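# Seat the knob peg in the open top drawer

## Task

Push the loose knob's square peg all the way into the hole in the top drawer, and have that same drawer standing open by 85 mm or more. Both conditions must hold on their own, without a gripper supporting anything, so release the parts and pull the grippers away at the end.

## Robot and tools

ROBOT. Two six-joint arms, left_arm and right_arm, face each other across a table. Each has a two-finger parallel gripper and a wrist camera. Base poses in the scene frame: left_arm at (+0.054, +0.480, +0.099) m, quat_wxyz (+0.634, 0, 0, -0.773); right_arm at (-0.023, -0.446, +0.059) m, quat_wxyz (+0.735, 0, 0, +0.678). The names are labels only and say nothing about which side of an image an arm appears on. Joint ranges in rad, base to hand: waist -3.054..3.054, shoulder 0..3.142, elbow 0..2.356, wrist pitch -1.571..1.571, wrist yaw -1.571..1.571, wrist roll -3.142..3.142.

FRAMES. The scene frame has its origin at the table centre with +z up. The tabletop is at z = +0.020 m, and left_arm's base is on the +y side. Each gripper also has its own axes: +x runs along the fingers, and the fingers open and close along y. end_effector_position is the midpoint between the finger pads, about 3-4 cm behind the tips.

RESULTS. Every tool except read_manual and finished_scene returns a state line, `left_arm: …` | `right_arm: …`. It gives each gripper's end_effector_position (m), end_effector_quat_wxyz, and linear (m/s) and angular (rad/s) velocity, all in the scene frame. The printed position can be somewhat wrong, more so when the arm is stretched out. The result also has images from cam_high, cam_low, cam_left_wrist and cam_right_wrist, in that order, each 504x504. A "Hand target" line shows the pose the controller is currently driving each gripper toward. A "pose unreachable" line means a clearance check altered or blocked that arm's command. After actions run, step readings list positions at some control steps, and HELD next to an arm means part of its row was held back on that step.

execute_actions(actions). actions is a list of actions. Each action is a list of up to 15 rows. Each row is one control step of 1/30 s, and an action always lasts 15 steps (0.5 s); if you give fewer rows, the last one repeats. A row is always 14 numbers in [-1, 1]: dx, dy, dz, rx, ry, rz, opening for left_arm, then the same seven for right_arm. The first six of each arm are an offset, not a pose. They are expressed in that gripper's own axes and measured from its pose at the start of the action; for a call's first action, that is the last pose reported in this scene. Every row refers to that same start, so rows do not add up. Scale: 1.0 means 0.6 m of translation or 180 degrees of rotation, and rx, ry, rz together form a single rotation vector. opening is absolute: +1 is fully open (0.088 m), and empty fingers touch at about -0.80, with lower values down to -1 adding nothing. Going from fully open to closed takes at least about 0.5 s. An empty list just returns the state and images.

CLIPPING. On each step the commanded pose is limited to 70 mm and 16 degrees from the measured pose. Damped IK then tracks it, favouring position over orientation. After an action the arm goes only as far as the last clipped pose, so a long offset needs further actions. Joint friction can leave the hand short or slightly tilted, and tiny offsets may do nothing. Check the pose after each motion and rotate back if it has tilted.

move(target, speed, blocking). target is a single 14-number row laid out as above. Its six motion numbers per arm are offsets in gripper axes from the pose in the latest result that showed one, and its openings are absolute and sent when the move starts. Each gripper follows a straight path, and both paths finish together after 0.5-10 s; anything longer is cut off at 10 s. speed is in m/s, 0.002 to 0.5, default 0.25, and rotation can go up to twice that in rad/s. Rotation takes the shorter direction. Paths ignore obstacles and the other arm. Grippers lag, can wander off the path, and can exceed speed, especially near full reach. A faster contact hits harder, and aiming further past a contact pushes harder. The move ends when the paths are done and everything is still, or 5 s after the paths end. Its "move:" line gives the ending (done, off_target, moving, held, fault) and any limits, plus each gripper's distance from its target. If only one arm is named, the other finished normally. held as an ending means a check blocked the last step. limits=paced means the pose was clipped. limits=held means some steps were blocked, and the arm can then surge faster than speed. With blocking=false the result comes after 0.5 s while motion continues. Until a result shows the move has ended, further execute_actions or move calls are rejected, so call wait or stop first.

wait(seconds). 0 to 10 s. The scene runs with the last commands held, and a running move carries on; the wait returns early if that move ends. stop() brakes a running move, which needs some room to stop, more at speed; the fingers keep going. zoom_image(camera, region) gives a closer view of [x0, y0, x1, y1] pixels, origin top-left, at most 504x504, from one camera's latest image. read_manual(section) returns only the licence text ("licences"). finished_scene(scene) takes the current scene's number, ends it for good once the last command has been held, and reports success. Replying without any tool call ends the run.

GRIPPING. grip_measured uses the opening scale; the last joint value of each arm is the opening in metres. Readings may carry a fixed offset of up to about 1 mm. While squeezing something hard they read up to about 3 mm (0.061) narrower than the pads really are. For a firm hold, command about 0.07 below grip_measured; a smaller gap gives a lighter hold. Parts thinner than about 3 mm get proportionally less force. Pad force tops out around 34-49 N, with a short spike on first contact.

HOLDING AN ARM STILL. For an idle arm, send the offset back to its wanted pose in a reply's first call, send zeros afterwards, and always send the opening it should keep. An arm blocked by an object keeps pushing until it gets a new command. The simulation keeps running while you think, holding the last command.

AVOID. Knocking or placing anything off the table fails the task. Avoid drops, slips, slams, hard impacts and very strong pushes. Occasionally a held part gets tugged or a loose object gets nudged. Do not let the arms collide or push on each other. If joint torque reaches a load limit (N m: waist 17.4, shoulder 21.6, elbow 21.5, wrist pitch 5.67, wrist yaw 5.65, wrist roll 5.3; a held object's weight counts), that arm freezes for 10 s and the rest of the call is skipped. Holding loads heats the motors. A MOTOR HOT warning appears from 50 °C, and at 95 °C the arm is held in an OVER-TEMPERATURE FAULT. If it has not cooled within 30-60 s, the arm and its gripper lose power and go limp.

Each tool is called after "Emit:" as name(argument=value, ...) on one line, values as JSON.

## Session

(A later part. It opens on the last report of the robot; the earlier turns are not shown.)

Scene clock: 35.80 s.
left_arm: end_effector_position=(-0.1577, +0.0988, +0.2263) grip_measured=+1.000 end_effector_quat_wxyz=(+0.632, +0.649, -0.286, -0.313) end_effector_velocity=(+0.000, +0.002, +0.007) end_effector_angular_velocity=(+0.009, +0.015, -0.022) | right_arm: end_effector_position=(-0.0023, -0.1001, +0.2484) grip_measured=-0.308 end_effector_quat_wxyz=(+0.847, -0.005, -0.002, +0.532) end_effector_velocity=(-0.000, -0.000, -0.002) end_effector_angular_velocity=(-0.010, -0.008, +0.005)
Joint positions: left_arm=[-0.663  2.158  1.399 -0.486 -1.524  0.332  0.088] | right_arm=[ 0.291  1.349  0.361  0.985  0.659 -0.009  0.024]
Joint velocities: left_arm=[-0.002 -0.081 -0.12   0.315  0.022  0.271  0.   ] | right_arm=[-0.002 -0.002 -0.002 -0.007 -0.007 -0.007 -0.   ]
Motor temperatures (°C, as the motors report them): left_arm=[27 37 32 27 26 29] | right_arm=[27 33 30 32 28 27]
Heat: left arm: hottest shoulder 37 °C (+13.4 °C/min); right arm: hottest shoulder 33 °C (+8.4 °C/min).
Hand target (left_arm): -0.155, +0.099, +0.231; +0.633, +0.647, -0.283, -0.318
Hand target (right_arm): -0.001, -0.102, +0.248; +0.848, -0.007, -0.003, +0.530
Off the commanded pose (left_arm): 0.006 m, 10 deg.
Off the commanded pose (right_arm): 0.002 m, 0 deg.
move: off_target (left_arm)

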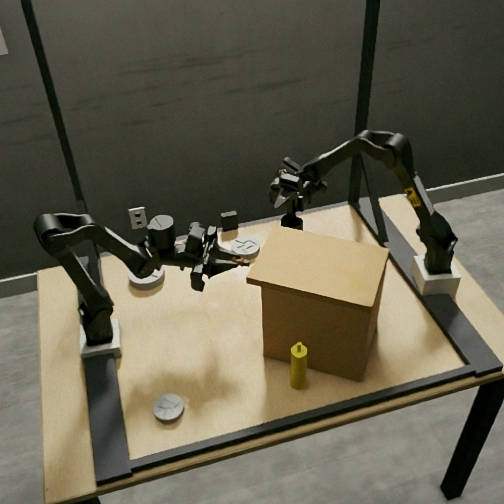

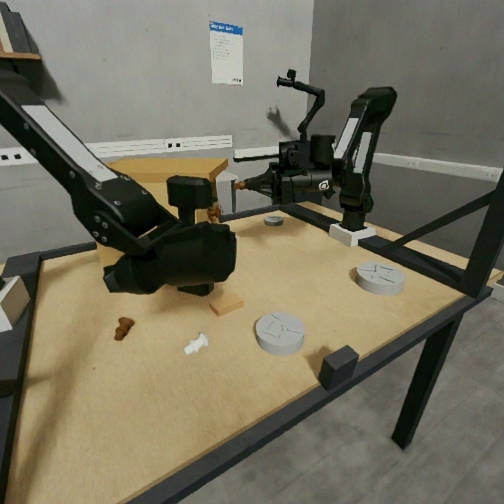

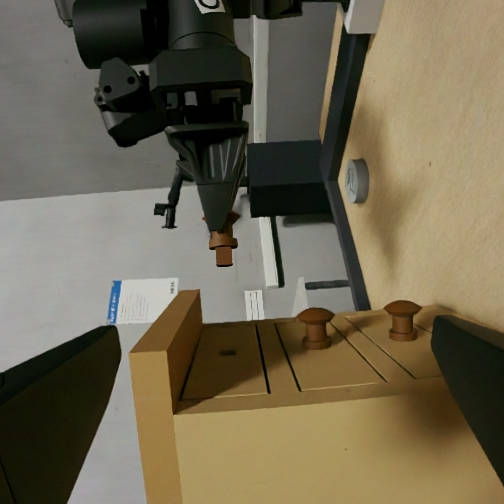

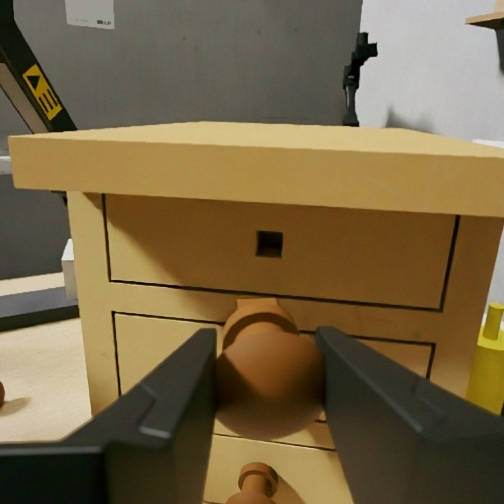

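Emit:
move(target=[0,0,0,0,0,0,1, 0.066,0.002,0,0.017,0,-0.046,-0.4], speed=0.1)

Emit:
zoom_image(camera="cam_left_wrist", region=[160, 230, 360, 390])

Emit:
zoom_image(camera="cam_right_wrist", region=[190, 200, 340, 350])

Scene clock: 37.87 s.
left_arm: end_effector_position=(-0.1573, +0.0992, +0.2268) grip_measured=+1.000 end_effector_quat_wxyz=(+0.631, +0.649, -0.286, -0.315) end_effector_velocity=(+0.001, +0.002, +0.003) end_effector_angular_velocity=(-0.016, -0.013, +0.006) | right_arm: end_effector_position=(+0.0129, -0.0660, +0.2470) grip_measured=-0.308 end_effector_quat_wxyz=(+0.881, +0.013, +0.012, +0.472) end_effector_velocity=(-0.002, +0.004, +0.001) end_effector_angular_velocity=(-0.005, -0.017, +0.020)
Joint positions: left_arm=[-0.663  2.148  1.384 -0.453 -1.519  0.36   0.088] | right_arm=[0.265 1.54  0.518 1.009 0.771 0.042 0.024]
Joint velocities: left_arm=[-0.002 -0.002 -0.002 -0.007 -0.022 -0.007  0.   ] | right_arm=[-0.002  0.007  0.007  0.007 -0.022 -0.022  0.   ]
Motor temperatures (°C, as the motors report them): left_arm=[27 38 32 27 26 29] | right_arm=[27 33 30 33 28 27]
Heat: left arm: hottest shoulder 38 °C (+14.3 °C/min); right arm: hottest shoulder 33 °C (+7.9 °C/min).
Hand target (left_arm): -0.158, +0.099, +0.226; +0.632, +0.649, -0.287, -0.313
Hand target (right_arm): +0.014, -0.064, +0.248; +0.883, +0.018, +0.012, +0.469
Off the commanded pose (left_arm): 0.001 m, 0 deg.
Off the commanded pose (right_arm): 0.003 m, 1 deg.
move: done

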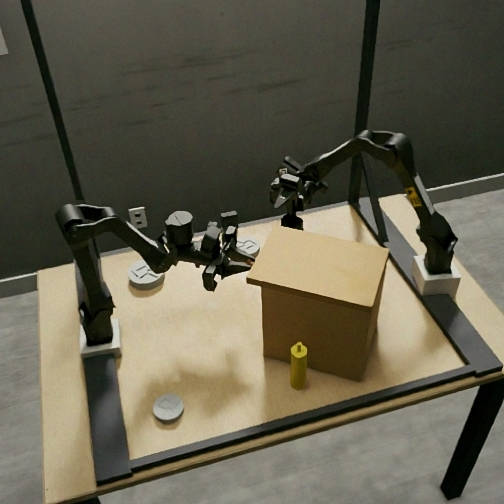

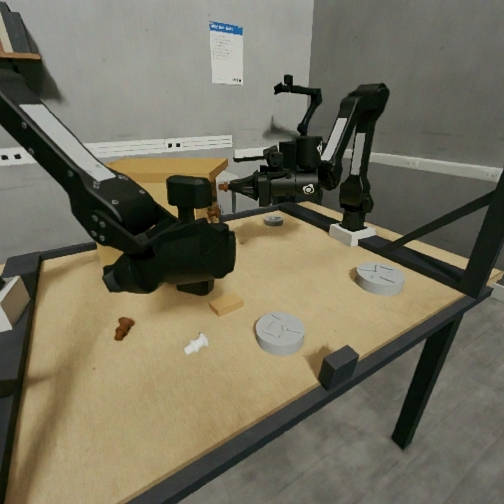

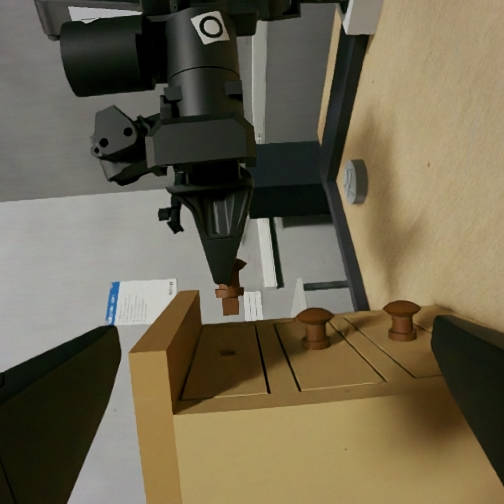

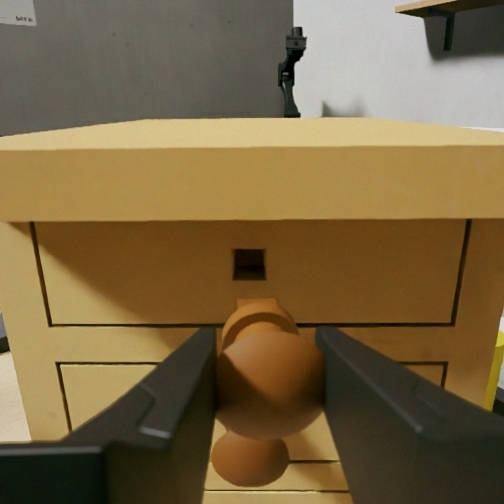

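Region (160, 230, 360, 390) of cam_left_wrist's 504x504 image, scaled by 2.520, with more detail than that image has; it fills the top 403 rows of this view, and the rest is white.

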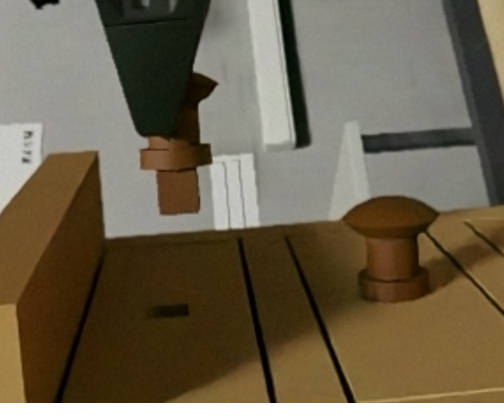

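Region (190, 200, 340, 350) of cam_right_wrist's 504x504 image, scaled by 3.360, with more detail than that image has.

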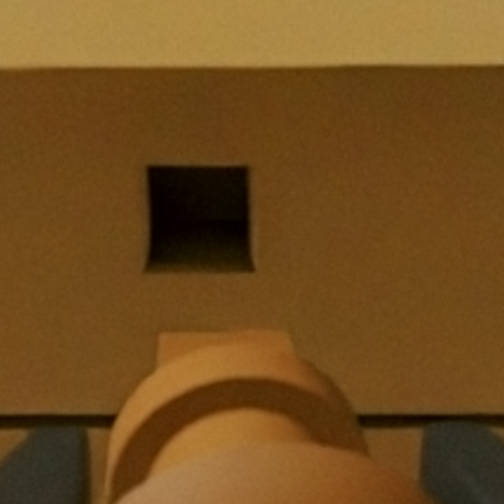

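Emit:
move(target=[0,0,0,0,0,0,1, 0.033,0.008,0.014,0,-0.004,-0.021,-0.4], speed=0.05)

Emit:
zoom_image(camera="cam_left_wrist", region=[180, 270, 300, 380])

Emit:
zoom_image(camera="cam_right_wrist", region=[190, 200, 340, 350])

Scene clock: 39.13 s.
left_arm: end_effector_position=(-0.1572, +0.0993, +0.2267) grip_measured=+1.000 end_effector_quat_wxyz=(+0.631, +0.649, -0.286, -0.315) end_effector_velocity=(+0.000, +0.001, +0.004) end_effector_angular_velocity=(-0.009, -0.021, +0.005) | right_arm: end_effector_position=(+0.0193, -0.0492, +0.2550) grip_measured=-0.308 end_effector_quat_wxyz=(+0.895, +0.017, +0.008, +0.446) end_effector_velocity=(+0.002, +0.001, -0.004) end_effector_angular_velocity=(-0.035, -0.021, -0.010)
Joint positions: left_arm=[-0.663  2.148  1.384 -0.454 -1.519  0.359  0.088] | right_arm=[0.254 1.602 0.611 0.993 0.82  0.037 0.024]
Joint velocities: left_arm=[-0.002 -0.002  0.002 -0.007 -0.022  0.007  0.   ] | right_arm=[-0.002  0.007  0.007 -0.022  0.007 -0.022 -0.   ]
Motor temperatures (°C, as the motors report them): left_arm=[27 38 32 27 26 29] | right_arm=[27 33 30 33 28 27]
Heat: left arm: hottest shoulder 38 °C (+13.8 °C/min); right arm: hottest shoulder 33 °C (+7.7 °C/min).
Hand target (left_arm): -0.157, +0.099, +0.227; +0.631, +0.649, -0.286, -0.315
Hand target (right_arm): +0.020, -0.047, +0.255; +0.896, +0.015, +0.007, +0.443
Off the commanded pose (left_arm): 0.000 m, 0 deg.
Off the commanded pose (right_arm): 0.002 m, 0 deg.
move: done

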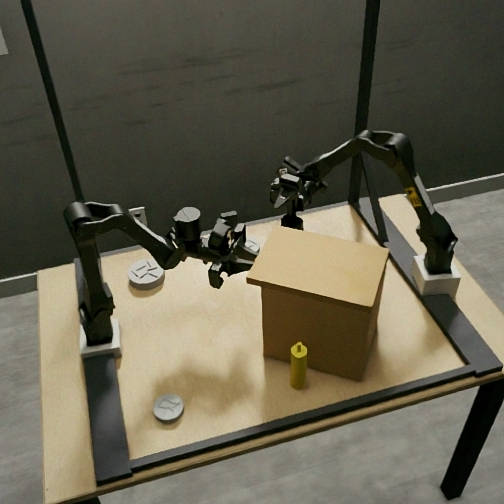

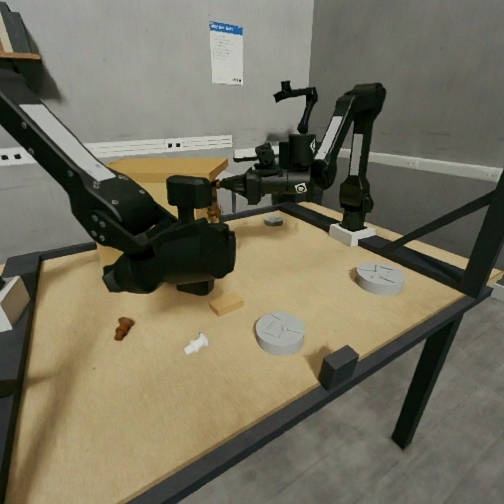

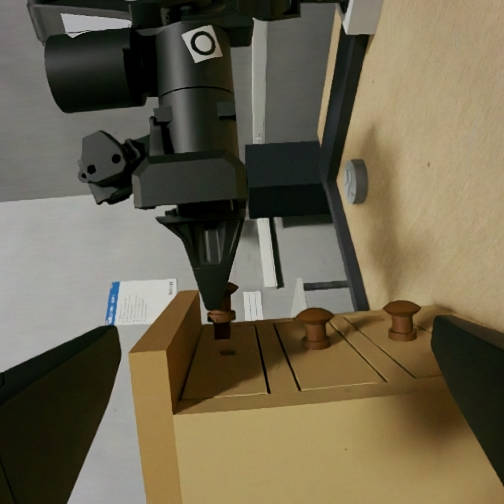

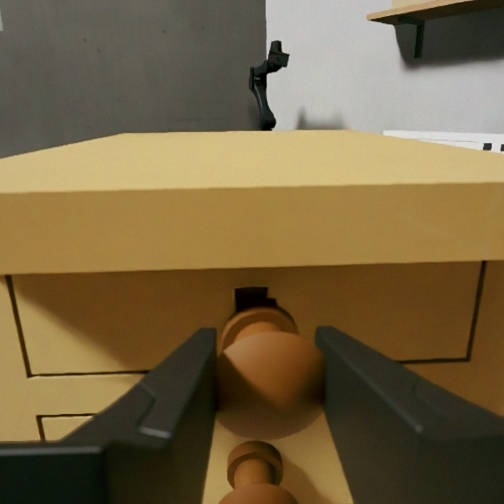

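Region (180, 270, 300, 380) of cam_left_wrist's 504x504 image, scaled by 4.200, with more detail than that image has; it fills the top 462 rows of this view, and the rest is white.

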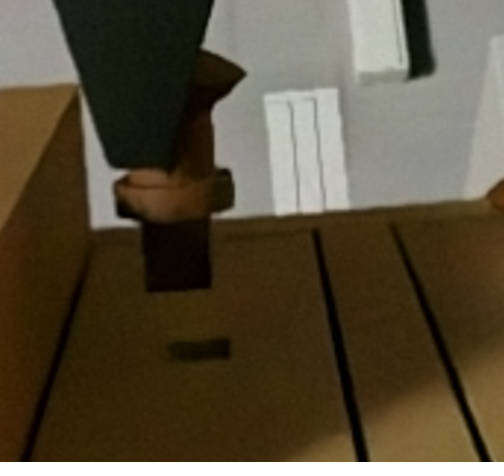

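Region (190, 200, 340, 350) of cam_right_wrist's 504x504 image, scaled by 3.360, with more detail than that image has.

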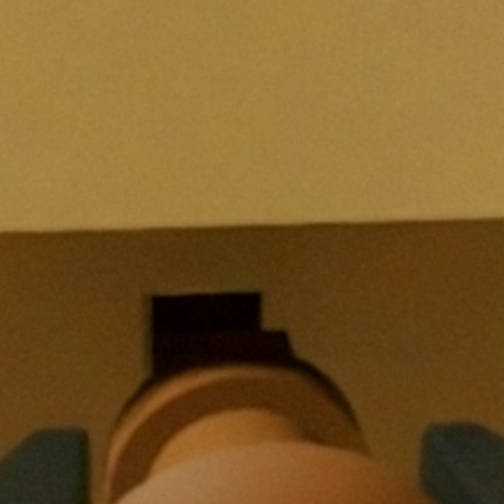

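Emit:
move(target=[0,0,0,0,0,0,1, 0.016,0.0015,-0.006,0,0,0,-0.4], speed=0.03)

Emit:
zoom_image(camera="cam_left_wrist", region=[180, 270, 300, 380])

Emit:
zoom_image(camera="cam_right_wrist", region=[210, 250, 310, 350])

Scene clock: 40.07 s.
left_arm: end_effector_position=(-0.1572, +0.0993, +0.2267) grip_measured=+1.000 end_effector_quat_wxyz=(+0.631, +0.649, -0.286, -0.315) end_effector_velocity=(-0.000, +0.001, -0.001) end_effector_angular_velocity=(-0.004, +0.016, -0.004) | right_arm: end_effector_position=(+0.0239, -0.0435, +0.2503) grip_measured=-0.308 end_effector_quat_wxyz=(+0.895, +0.014, +0.009, +0.446) end_effector_velocity=(+0.004, +0.000, +0.000) end_effector_angular_velocity=(-0.007, -0.006, -0.015)
Joint positions: left_arm=[-0.663  2.148  1.384 -0.454 -1.519  0.359  0.088] | right_arm=[0.235 1.633 0.624 1.005 0.801 0.036 0.024]
Joint velocities: left_arm=[-0.002 -0.002 -0.002 -0.007  0.007 -0.022  0.   ] | right_arm=[-0.007  0.002  0.007 -0.007  0.007 -0.007 -0.   ]
Motor temperatures (°C, as the motors report them): left_arm=[27 38 32 27 26 29] | right_arm=[27 33 30 33 28 27]
Heat: left arm: hottest shoulder 38 °C (+13.5 °C/min); right arm: hottest shoulder 33 °C (+7.5 °C/min).
Hand target (left_arm): -0.157, +0.099, +0.227; +0.631, +0.649, -0.286, -0.315
Hand target (right_arm): +0.024, -0.041, +0.251; +0.895, +0.017, +0.008, +0.446
Off the commanded pose (left_arm): 0.000 m, 0 deg.
Off the commanded pose (right_arm): 0.003 m, 0 deg.
move: done

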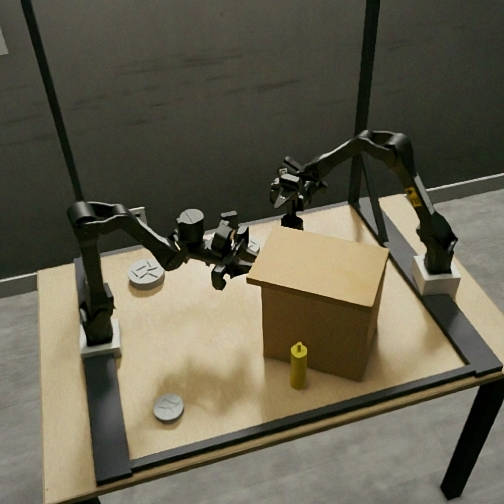

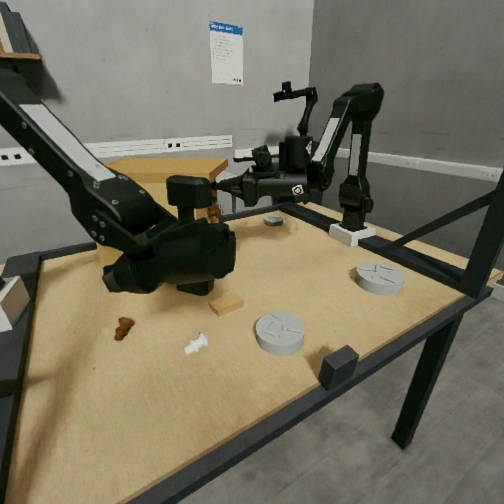

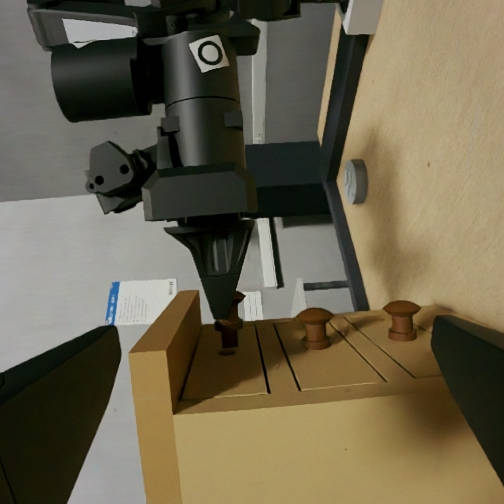

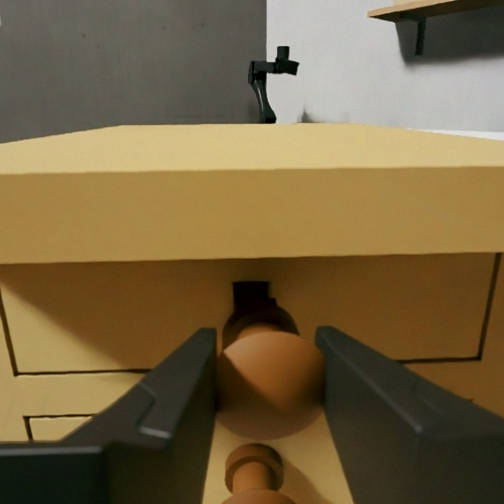

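Region (180, 270, 300, 380) of cam_left_wrist's 504x504 image, scaled by 4.200, with more detail than that image has; it fills the top 462 rows of this view, and the rest is white.

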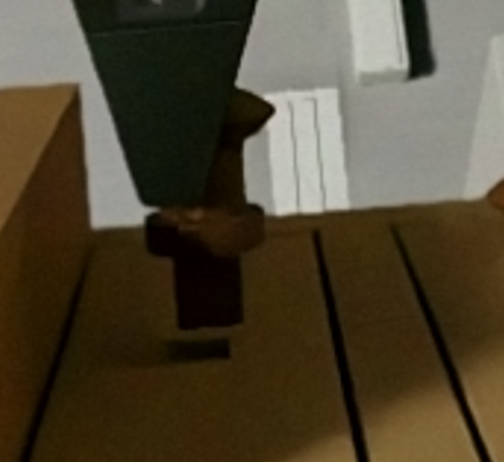

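Region (210, 250, 310, 350) of cam_right_wrist's 504x504 image, scaled by 5.040, with more detail than that image has.

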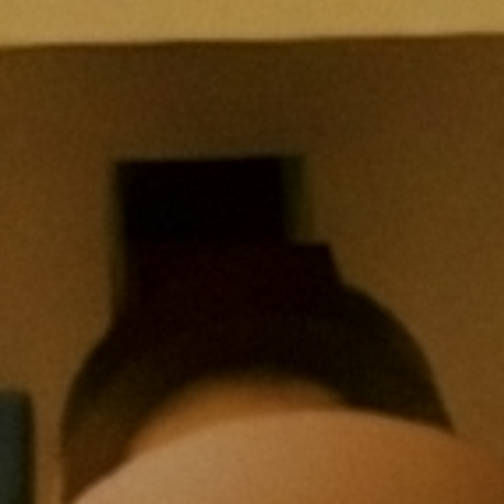

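Emit:
move(target=[0,0,0,0,0,0,1, 0.006,0.0042,0.0055,0.002,-0.002,0,-0.4], speed=0.02)

Emit:
zoom_image(camera="cam_left_wrist", region=[180, 270, 300, 380])

Emit:
zoom_image(camera="cam_right_wrist", region=[210, 250, 310, 350])

Scene clock: 41.07 s.
left_arm: end_effector_position=(-0.1572, +0.0993, +0.2267) grip_measured=+1.000 end_effector_quat_wxyz=(+0.631, +0.649, -0.286, -0.315) end_effector_velocity=(+0.001, +0.002, +0.001) end_effector_angular_velocity=(+0.014, -0.027, -0.000) | right_arm: end_effector_position=(+0.0237, -0.0417, +0.2535) grip_measured=-0.308 end_effector_quat_wxyz=(+0.895, +0.019, +0.007, +0.446) end_effector_velocity=(+0.000, -0.000, -0.001) end_effector_angular_velocity=(-0.003, +0.005, +0.005)
Joint positions: left_arm=[-0.663  2.148  1.384 -0.454 -1.519  0.359  0.088] | right_arm=[0.235 1.634 0.634 1.006 0.801 0.036 0.024]
Joint velocities: left_arm=[-0.002 -0.002 -0.002 -0.022 -0.007  0.007  0.   ] | right_arm=[-0.002 -0.002 -0.002 -0.007 -0.007  0.007 -0.   ]
Motor temperatures (°C, as the motors report them): left_arm=[27 38 32 27 26 29] | right_arm=[27 33 30 33 28 27]
Heat: left arm: hottest shoulder 38 °C (+13.1 °C/min); right arm: hottest shoulder 33 °C (+7.3 °C/min).
Hand target (left_arm): -0.157, +0.099, +0.227; +0.631, +0.649, -0.286, -0.315
Hand target (right_arm): +0.024, -0.039, +0.254; +0.895, +0.019, +0.007, +0.446
Off the commanded pose (left_arm): 0.000 m, 0 deg.
Off the commanded pose (right_arm): 0.003 m, 0 deg.
move: done

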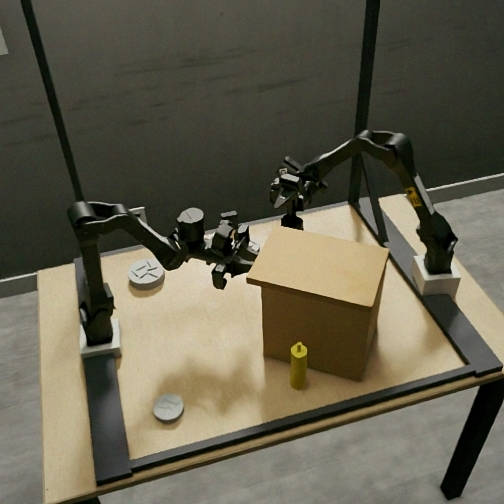

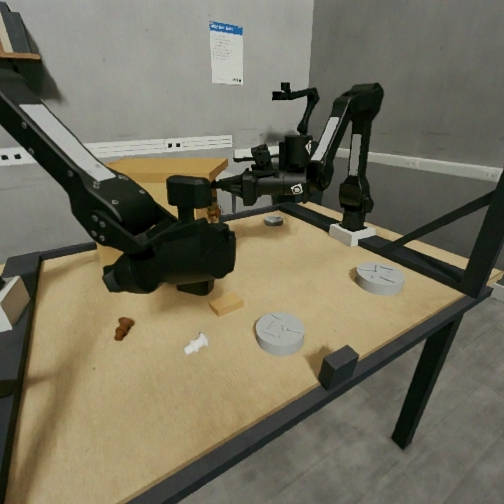

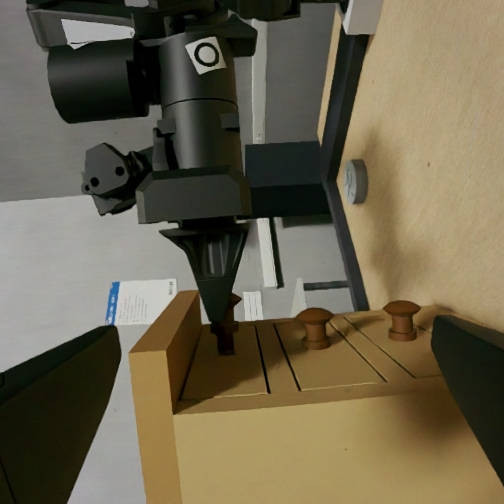

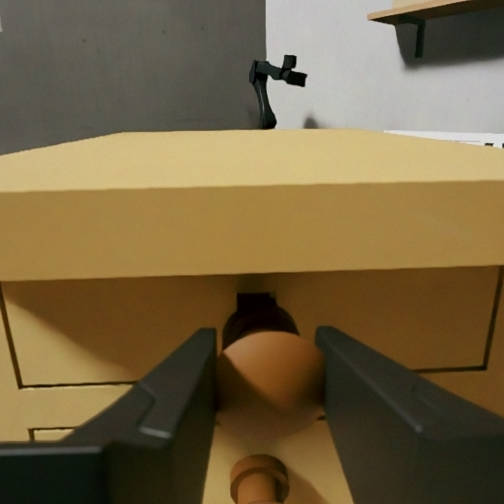

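Region (180, 270, 300, 380) of cam_left_wrist's 504x504 image, scaled by 4.200, with more detail than that image has; it fills the top 462 rows of this view, and the rest is white.

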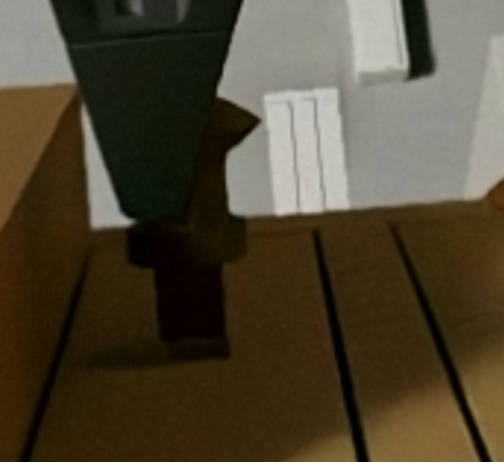

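Region (210, 250, 310, 350) of cam_right_wrist's 504x504 image, scaled by 5.040, with more detail than that image has.

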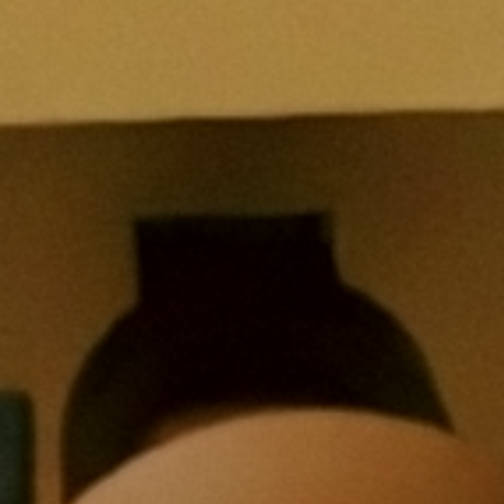

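Emit:
move(target=[0,0,0,0,0,0,1, 0.02,0.002,-0.0005,0,0,0,-0.4], speed=0.015)

Emit:
zoom_image(camera="cam_left_wrist", region=[180, 270, 300, 380])

Scene clock: 42.23 s.
left_arm: end_effector_position=(-0.1572, +0.0993, +0.2267) grip_measured=+1.000 end_effector_quat_wxyz=(+0.631, +0.649, -0.286, -0.315) end_effector_velocity=(-0.000, +0.004, +0.003) end_effector_angular_velocity=(+0.003, -0.036, -0.000) | right_arm: end_effector_position=(+0.0295, -0.0346, +0.2532) grip_measured=-0.308 end_effector_quat_wxyz=(+0.895, +0.019, +0.007, +0.445) end_effector_velocity=(+0.002, +0.002, +0.000) end_effector_angular_velocity=(-0.007, -0.006, -0.000)
Joint positions: left_arm=[-0.663  2.148  1.384 -0.454 -1.519  0.359  0.088] | right_arm=[0.212 1.658 0.658 1.005 0.78  0.036 0.024]
Joint velocities: left_arm=[-0.007 -0.002 -0.002 -0.022 -0.022  0.007  0.   ] | right_arm=[-0.007  0.002  0.007 -0.007 -0.007 -0.007 -0.   ]
Motor temperatures (°C, as the motors report them): left_arm=[27 39 32 27 26 29] | right_arm=[27 33 30 33 28 27]
Heat: left arm: hottest shoulder 39 °C (+14.2 °C/min); right arm: hottest shoulder 33 °C (+7.1 °C/min).
Hand target (left_arm): -0.157, +0.099, +0.227; +0.631, +0.649, -0.286, -0.315
Hand target (right_arm): +0.030, -0.032, +0.253; +0.895, +0.019, +0.007, +0.446
Off the commanded pose (left_arm): 0.000 m, 0 deg.
Off the commanded pose (right_arm): 0.003 m, 0 deg.
move: done

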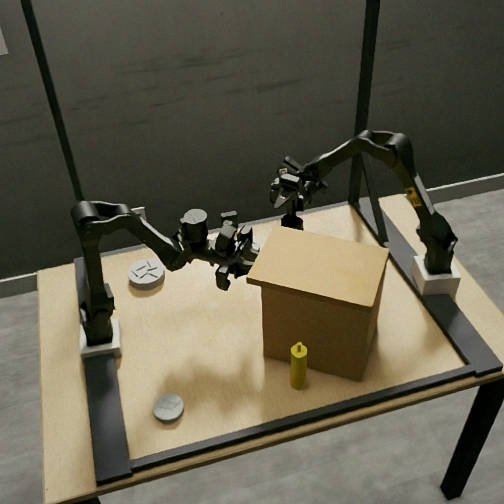

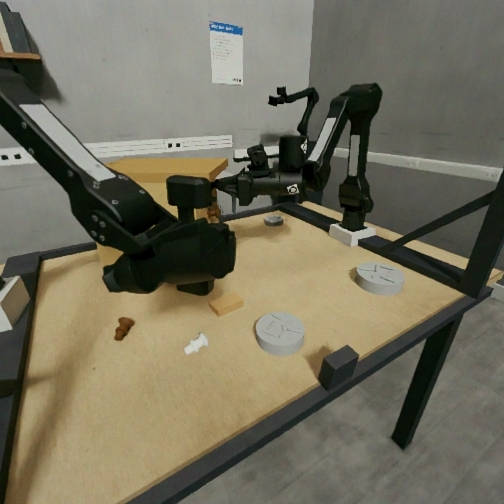

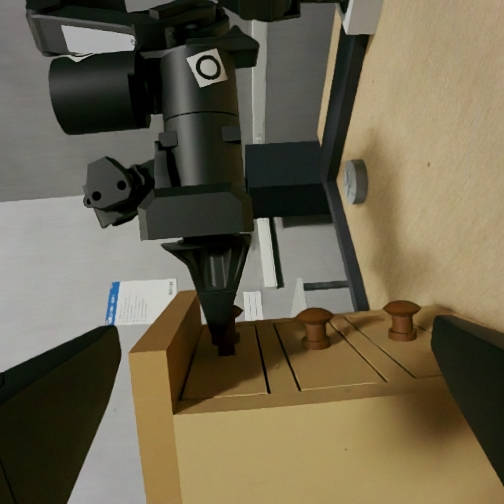

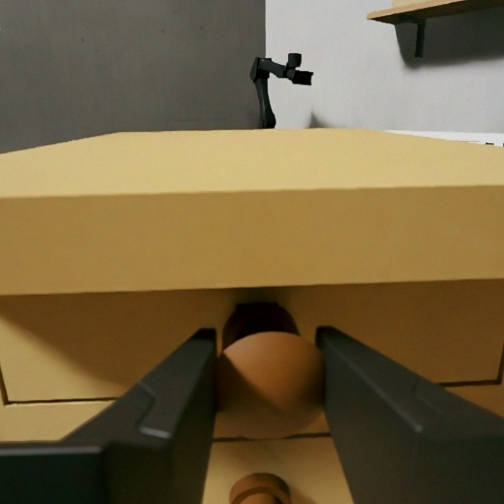

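Region (180, 270, 300, 380) of cam_left_wrist's 504x504 image, scaled by 4.200, with more detail than that image has; it fills the top 462 rows of this view, and the rest is white.

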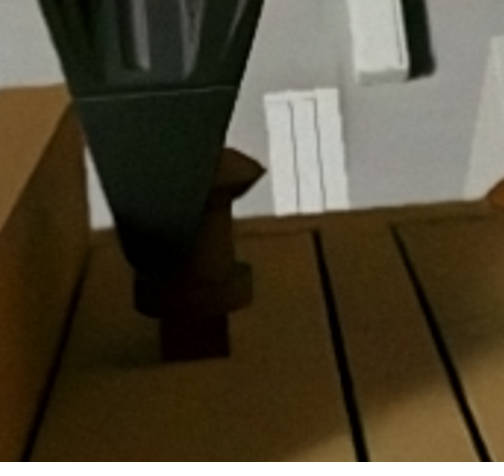

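Entered. About 9–10 mm remaining.

Emit:
move(target=[0,0,0,0,0,0,1, 0.026,0.002,0,0,0,0,-0.4], speed=0.015)

Emit:
zoom_image(camera="cam_left_wrist", region=[180, 270, 350, 380])

Scene clock: 43.63 s.
left_arm: end_effector_position=(-0.1572, +0.0993, +0.2267) grip_measured=+1.000 end_effector_quat_wxyz=(+0.631, +0.649, -0.286, -0.315) end_effector_velocity=(-0.002, +0.002, -0.001) end_effector_angular_velocity=(+0.005, +0.005, -0.010) | right_arm: end_effector_position=(+0.0345, -0.0268, +0.2532) grip_measured=-0.308 end_effector_quat_wxyz=(+0.895, +0.019, +0.007, +0.445) end_effector_velocity=(+0.002, -0.001, -0.001) end_effector_angular_velocity=(+0.007, +0.006, -0.010)
Joint positions: left_arm=[-0.663  2.148  1.384 -0.454 -1.519  0.359  0.088] | right_arm=[0.192 1.683 0.686 1.003 0.759 0.036 0.024]
Joint velocities: left_arm=[-0.007 -0.002 -0.002 -0.007  0.007 -0.007  0.   ] | right_arm=[-0.002  0.002 -0.002  0.007  0.007  0.007 -0.   ]
Motor temperatures (°C, as the motors report them): left_arm=[27 39 32 27 26 29] | right_arm=[27 33 30 33 28 27]
Heat: left arm: hottest shoulder 39 °C (+13.8 °C/min); right arm: hottest shoulder 33 °C (+6.9 °C/min).
Hand target (left_arm): -0.157, +0.099, +0.227; +0.631, +0.649, -0.286, -0.315
Hand target (right_arm): +0.038, -0.022, +0.253; +0.895, +0.019, +0.007, +0.445
Off the commanded pose (left_arm): 0.000 m, 0 deg.
Off the commanded pose (right_arm): 0.006 m, 0 deg.
move: done

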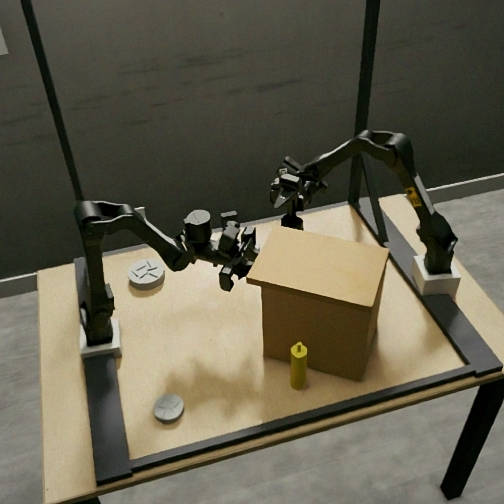

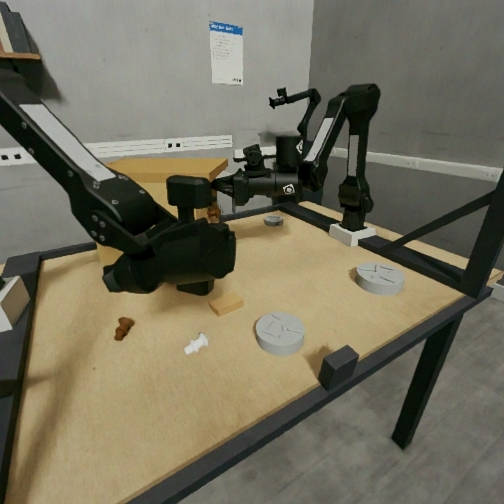

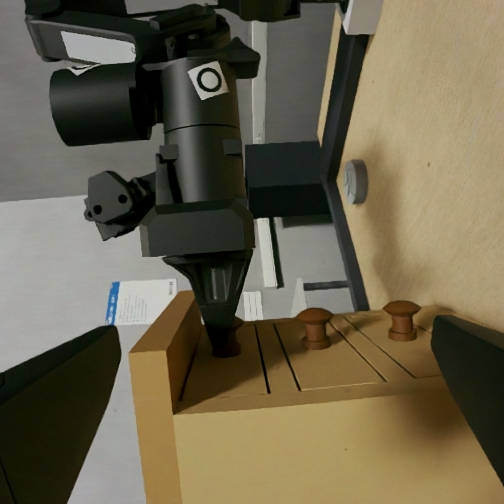

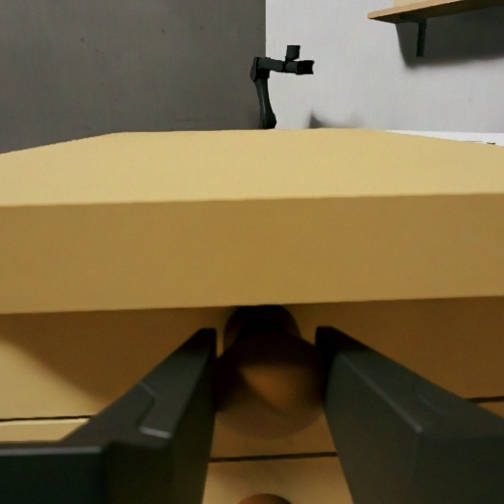

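Region (180, 270, 350, 380) of cam_left_wrist's 504x504 image, scaled by 2.965, with more detail than that image has; it fills the top 326 rows of this view, and the rest is white.

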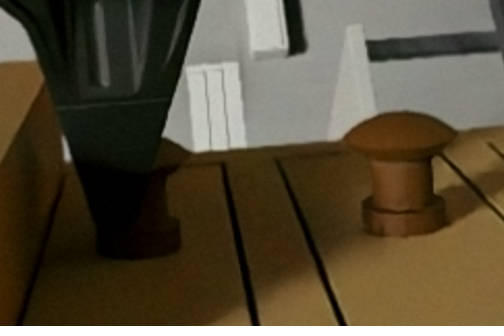

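Emit:
move(target=[0,0,0,0,0,0,1, 0.018,0.002,0,0,0,0,-0.4], speed=0.02)

Emit:
move(target=[0,0,0,0,0,0,1, -0.04,0,0,0,0,0,-0.4], speed=0.03)

Emit:
zoom_image(camera="cam_left_wrist", region=[180, 250, 350, 380])

Scene clock: 44.70 s.
left_arm: end_effector_position=(-0.1572, +0.0993, +0.2267) grip_measured=+1.000 end_effector_quat_wxyz=(+0.631, +0.649, -0.286, -0.315) end_effector_velocity=(+0.001, -0.001, +0.000) end_effector_angular_velocity=(+0.002, +0.008, +0.000) | right_arm: end_effector_position=(+0.0345, -0.0258, +0.2529) grip_measured=-0.308 end_effector_quat_wxyz=(+0.895, +0.019, +0.007, +0.445) end_effector_velocity=(+0.000, +0.001, +0.001) end_effector_angular_velocity=(-0.007, -0.006, +0.005)
Joint positions: left_arm=[-0.663  2.148  1.384 -0.454 -1.519  0.359  0.088] | right_arm=[0.192 1.687 0.69  1.003 0.76  0.036 0.024]
Joint velocities: left_arm=[ 0.002 -0.002  0.002 -0.007  0.007 -0.007  0.   ] | right_arm=[-0.002 -0.002  0.002 -0.007 -0.007 -0.007  0.   ]
Motor temperatures (°C, as the motors report them): left_arm=[27 40 32 27 26 29] | right_arm=[27 33 31 33 28 27]
Heat: left arm: hottest shoulder 40 °C (+14.8 °C/min); right arm: hottest shoulder 33 °C (+6.7 °C/min).
Hand target (left_arm): -0.157, +0.099, +0.227; +0.631, +0.649, -0.286, -0.315
Hand target (right_arm): +0.040, -0.018, +0.253; +0.895, +0.019, +0.007, +0.445
Off the commanded pose (left_arm): 0.000 m, 0 deg.
Off the commanded pose (right_arm): 0.010 m, 0 deg.
move: off_target (right_arm)

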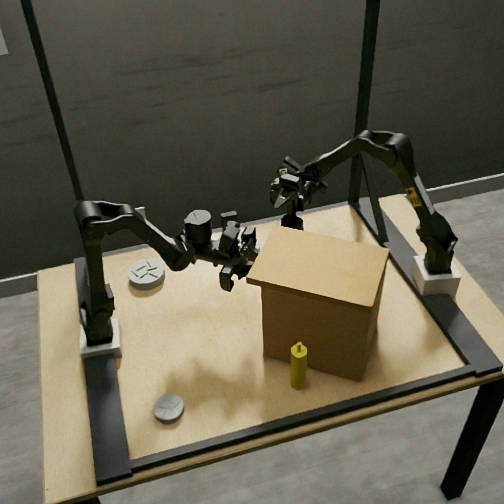

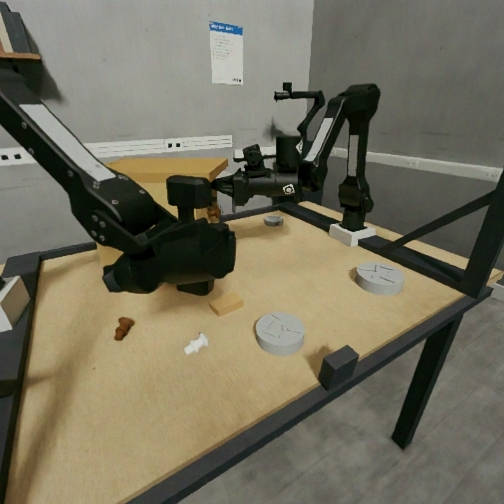

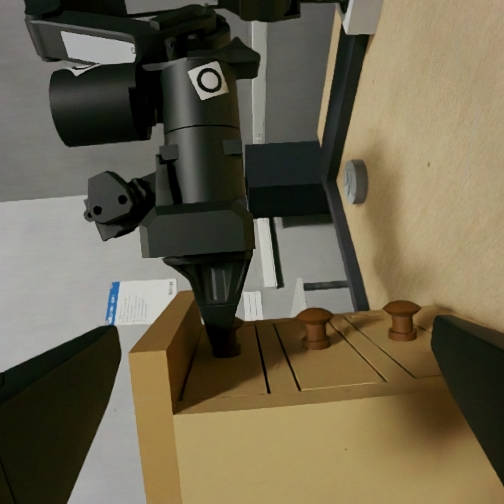

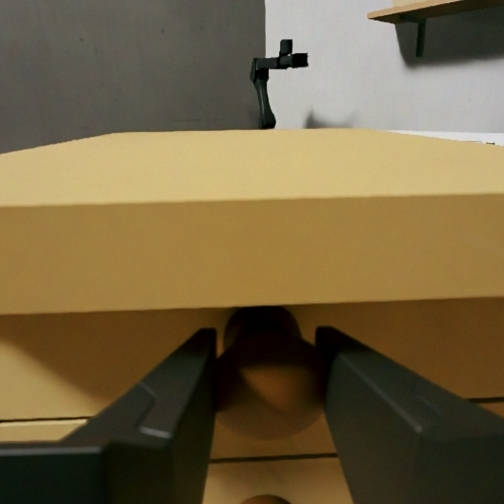

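Scene clock: 45.83 s.
left_arm: end_effector_position=(-0.1572, +0.0993, +0.2267) grip_measured=+1.000 end_effector_quat_wxyz=(+0.631, +0.649, -0.286, -0.315) end_effector_velocity=(+0.000, +0.001, +0.003) end_effector_angular_velocity=(-0.018, +0.011, +0.001) | right_arm: end_effector_position=(+0.0220, -0.0422, +0.2524) grip_measured=-0.308 end_effector_quat_wxyz=(+0.896, +0.018, +0.007, +0.443) end_effector_velocity=(-0.003, -0.002, -0.001) end_effector_angular_velocity=(-0.021, -0.019, +0.015)
Joint positions: left_arm=[-0.663  2.148  1.384 -0.454 -1.519  0.359  0.088] | right_arm=[0.243 1.639 0.634 1.009 0.815 0.036 0.024]
Joint velocities: left_arm=[-0.002 -0.007 -0.002 -0.007 -0.007 -0.022  0.   ] | right_arm=[ 0.007 -0.012 -0.012 -0.007 -0.007 -0.022 -0.   ]
Motor temperatures (°C, as the motors report them): left_arm=[27 40 32 27 26 29] | right_arm=[27 33 30 33 28 27]
Heat: left arm: hottest shoulder 40 °C (+14.4 °C/min); right arm: hottest shoulder 33 °C (+6.5 °C/min).
Hand target (left_arm): -0.157, +0.099, +0.227; +0.631, +0.649, -0.286, -0.315
Hand target (right_arm): +0.020, -0.045, +0.253; +0.895, +0.019, +0.007, +0.445
Off the commanded pose (left_arm): 0.000 m, 0 deg.
Off the commanded pose (right_arm): 0.003 m, 0 deg.
move: done

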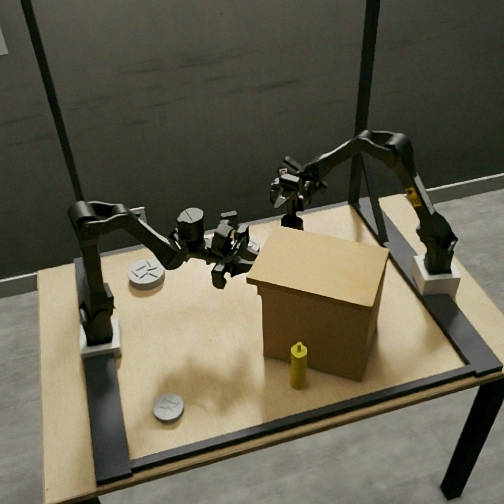

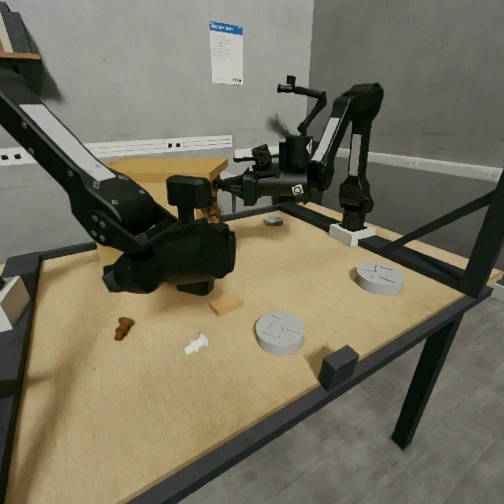

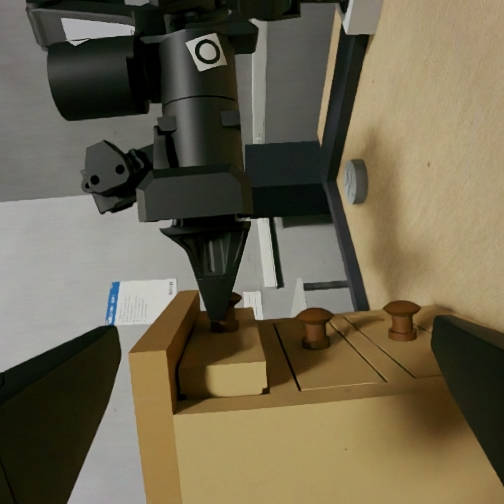

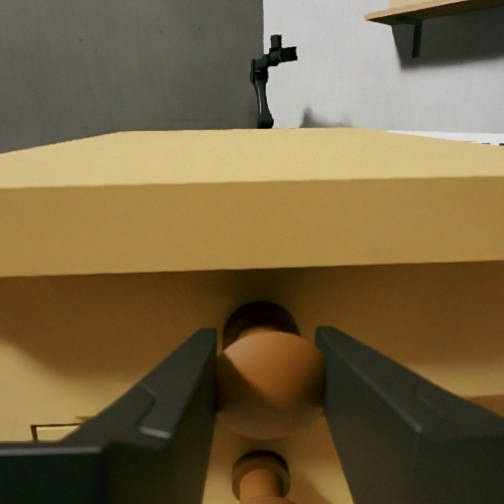

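Region (180, 250, 350, 380) of cam_left_wrist's 504x504 image, scaled by 2.965, with more detail than that image has; it fills the top 385 rows of this view, and the rest is white.

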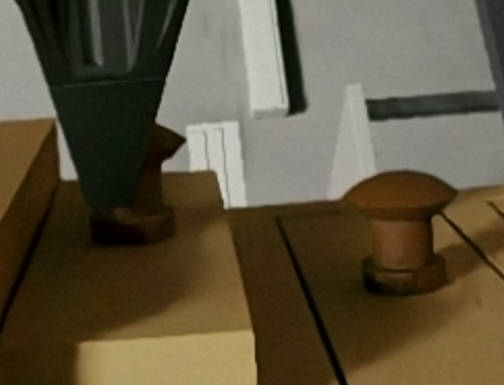

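Emit:
move(target=[0,0,0,0,0,0,1, -0.14,0,0,0,0,0,-0.4], speed=0.05)

Scene clock: 48.03 s.
left_arm: end_effector_position=(-0.1572, +0.0993, +0.2267) grip_measured=+1.000 end_effector_quat_wxyz=(+0.631, +0.649, -0.286, -0.315) end_effector_velocity=(-0.000, +0.001, +0.006) end_effector_angular_velocity=(-0.005, -0.005, -0.000) | right_arm: end_effector_position=(-0.0284, -0.1058, +0.2513) grip_measured=-0.308 end_effector_quat_wxyz=(+0.897, +0.018, +0.008, +0.442) end_effector_velocity=(-0.001, -0.002, -0.005) end_effector_angular_velocity=(-0.029, -0.017, -0.000)
Joint positions: left_arm=[-0.663  2.148  1.384 -0.454 -1.519  0.359  0.088] | right_arm=[0.496 1.461 0.457 1.007 1.07  0.036 0.024]
Joint velocities: left_arm=[-0.002 -0.012  0.002 -0.007 -0.007  0.007  0.   ] | right_arm=[ 0.007 -0.002 -0.007 -0.022  0.007 -0.007  0.   ]
Motor temperatures (°C, as the motors report them): left_arm=[27 40 32 27 26 29] | right_arm=[27 33 30 33 28 27]
Heat: left arm: hottest shoulder 40 °C (+13.7 °C/min); right arm: hottest shoulder 33 °C (+6.2 °C/min).
Hand target (left_arm): -0.157, +0.099, +0.227; +0.631, +0.649, -0.286, -0.315
Hand target (right_arm): -0.029, -0.108, +0.252; +0.896, +0.018, +0.008, +0.443
Off the commanded pose (left_arm): 0.000 m, 0 deg.
Off the commanded pose (right_arm): 0.003 m, 0 deg.
move: done

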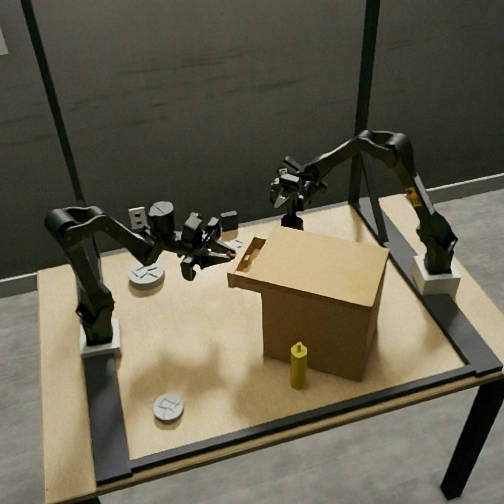

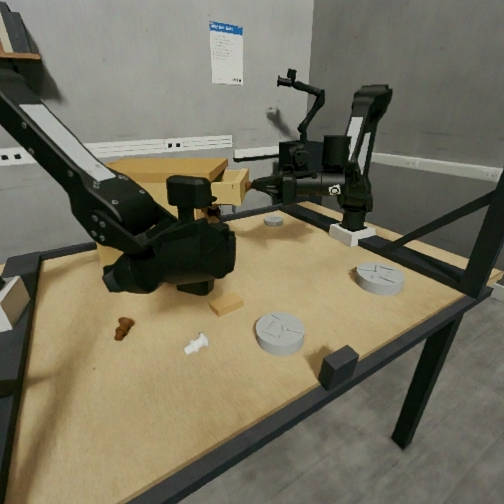

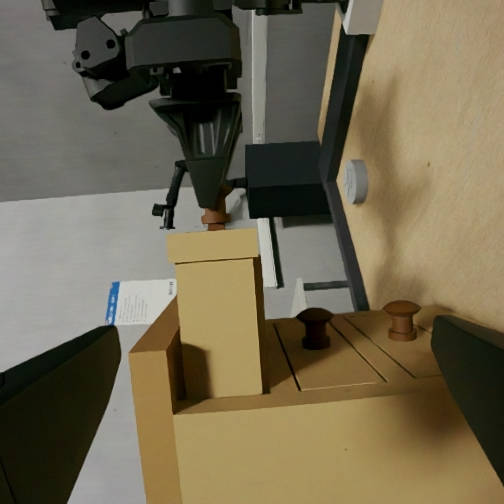

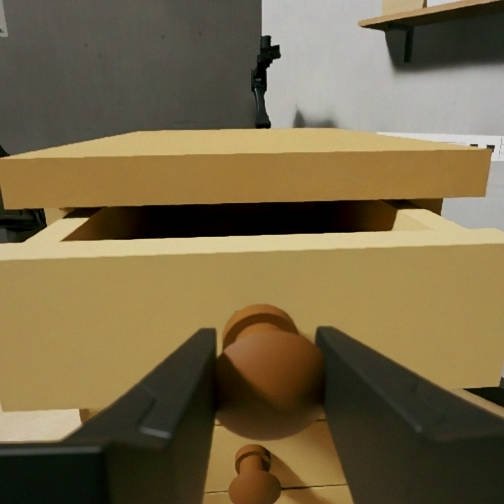

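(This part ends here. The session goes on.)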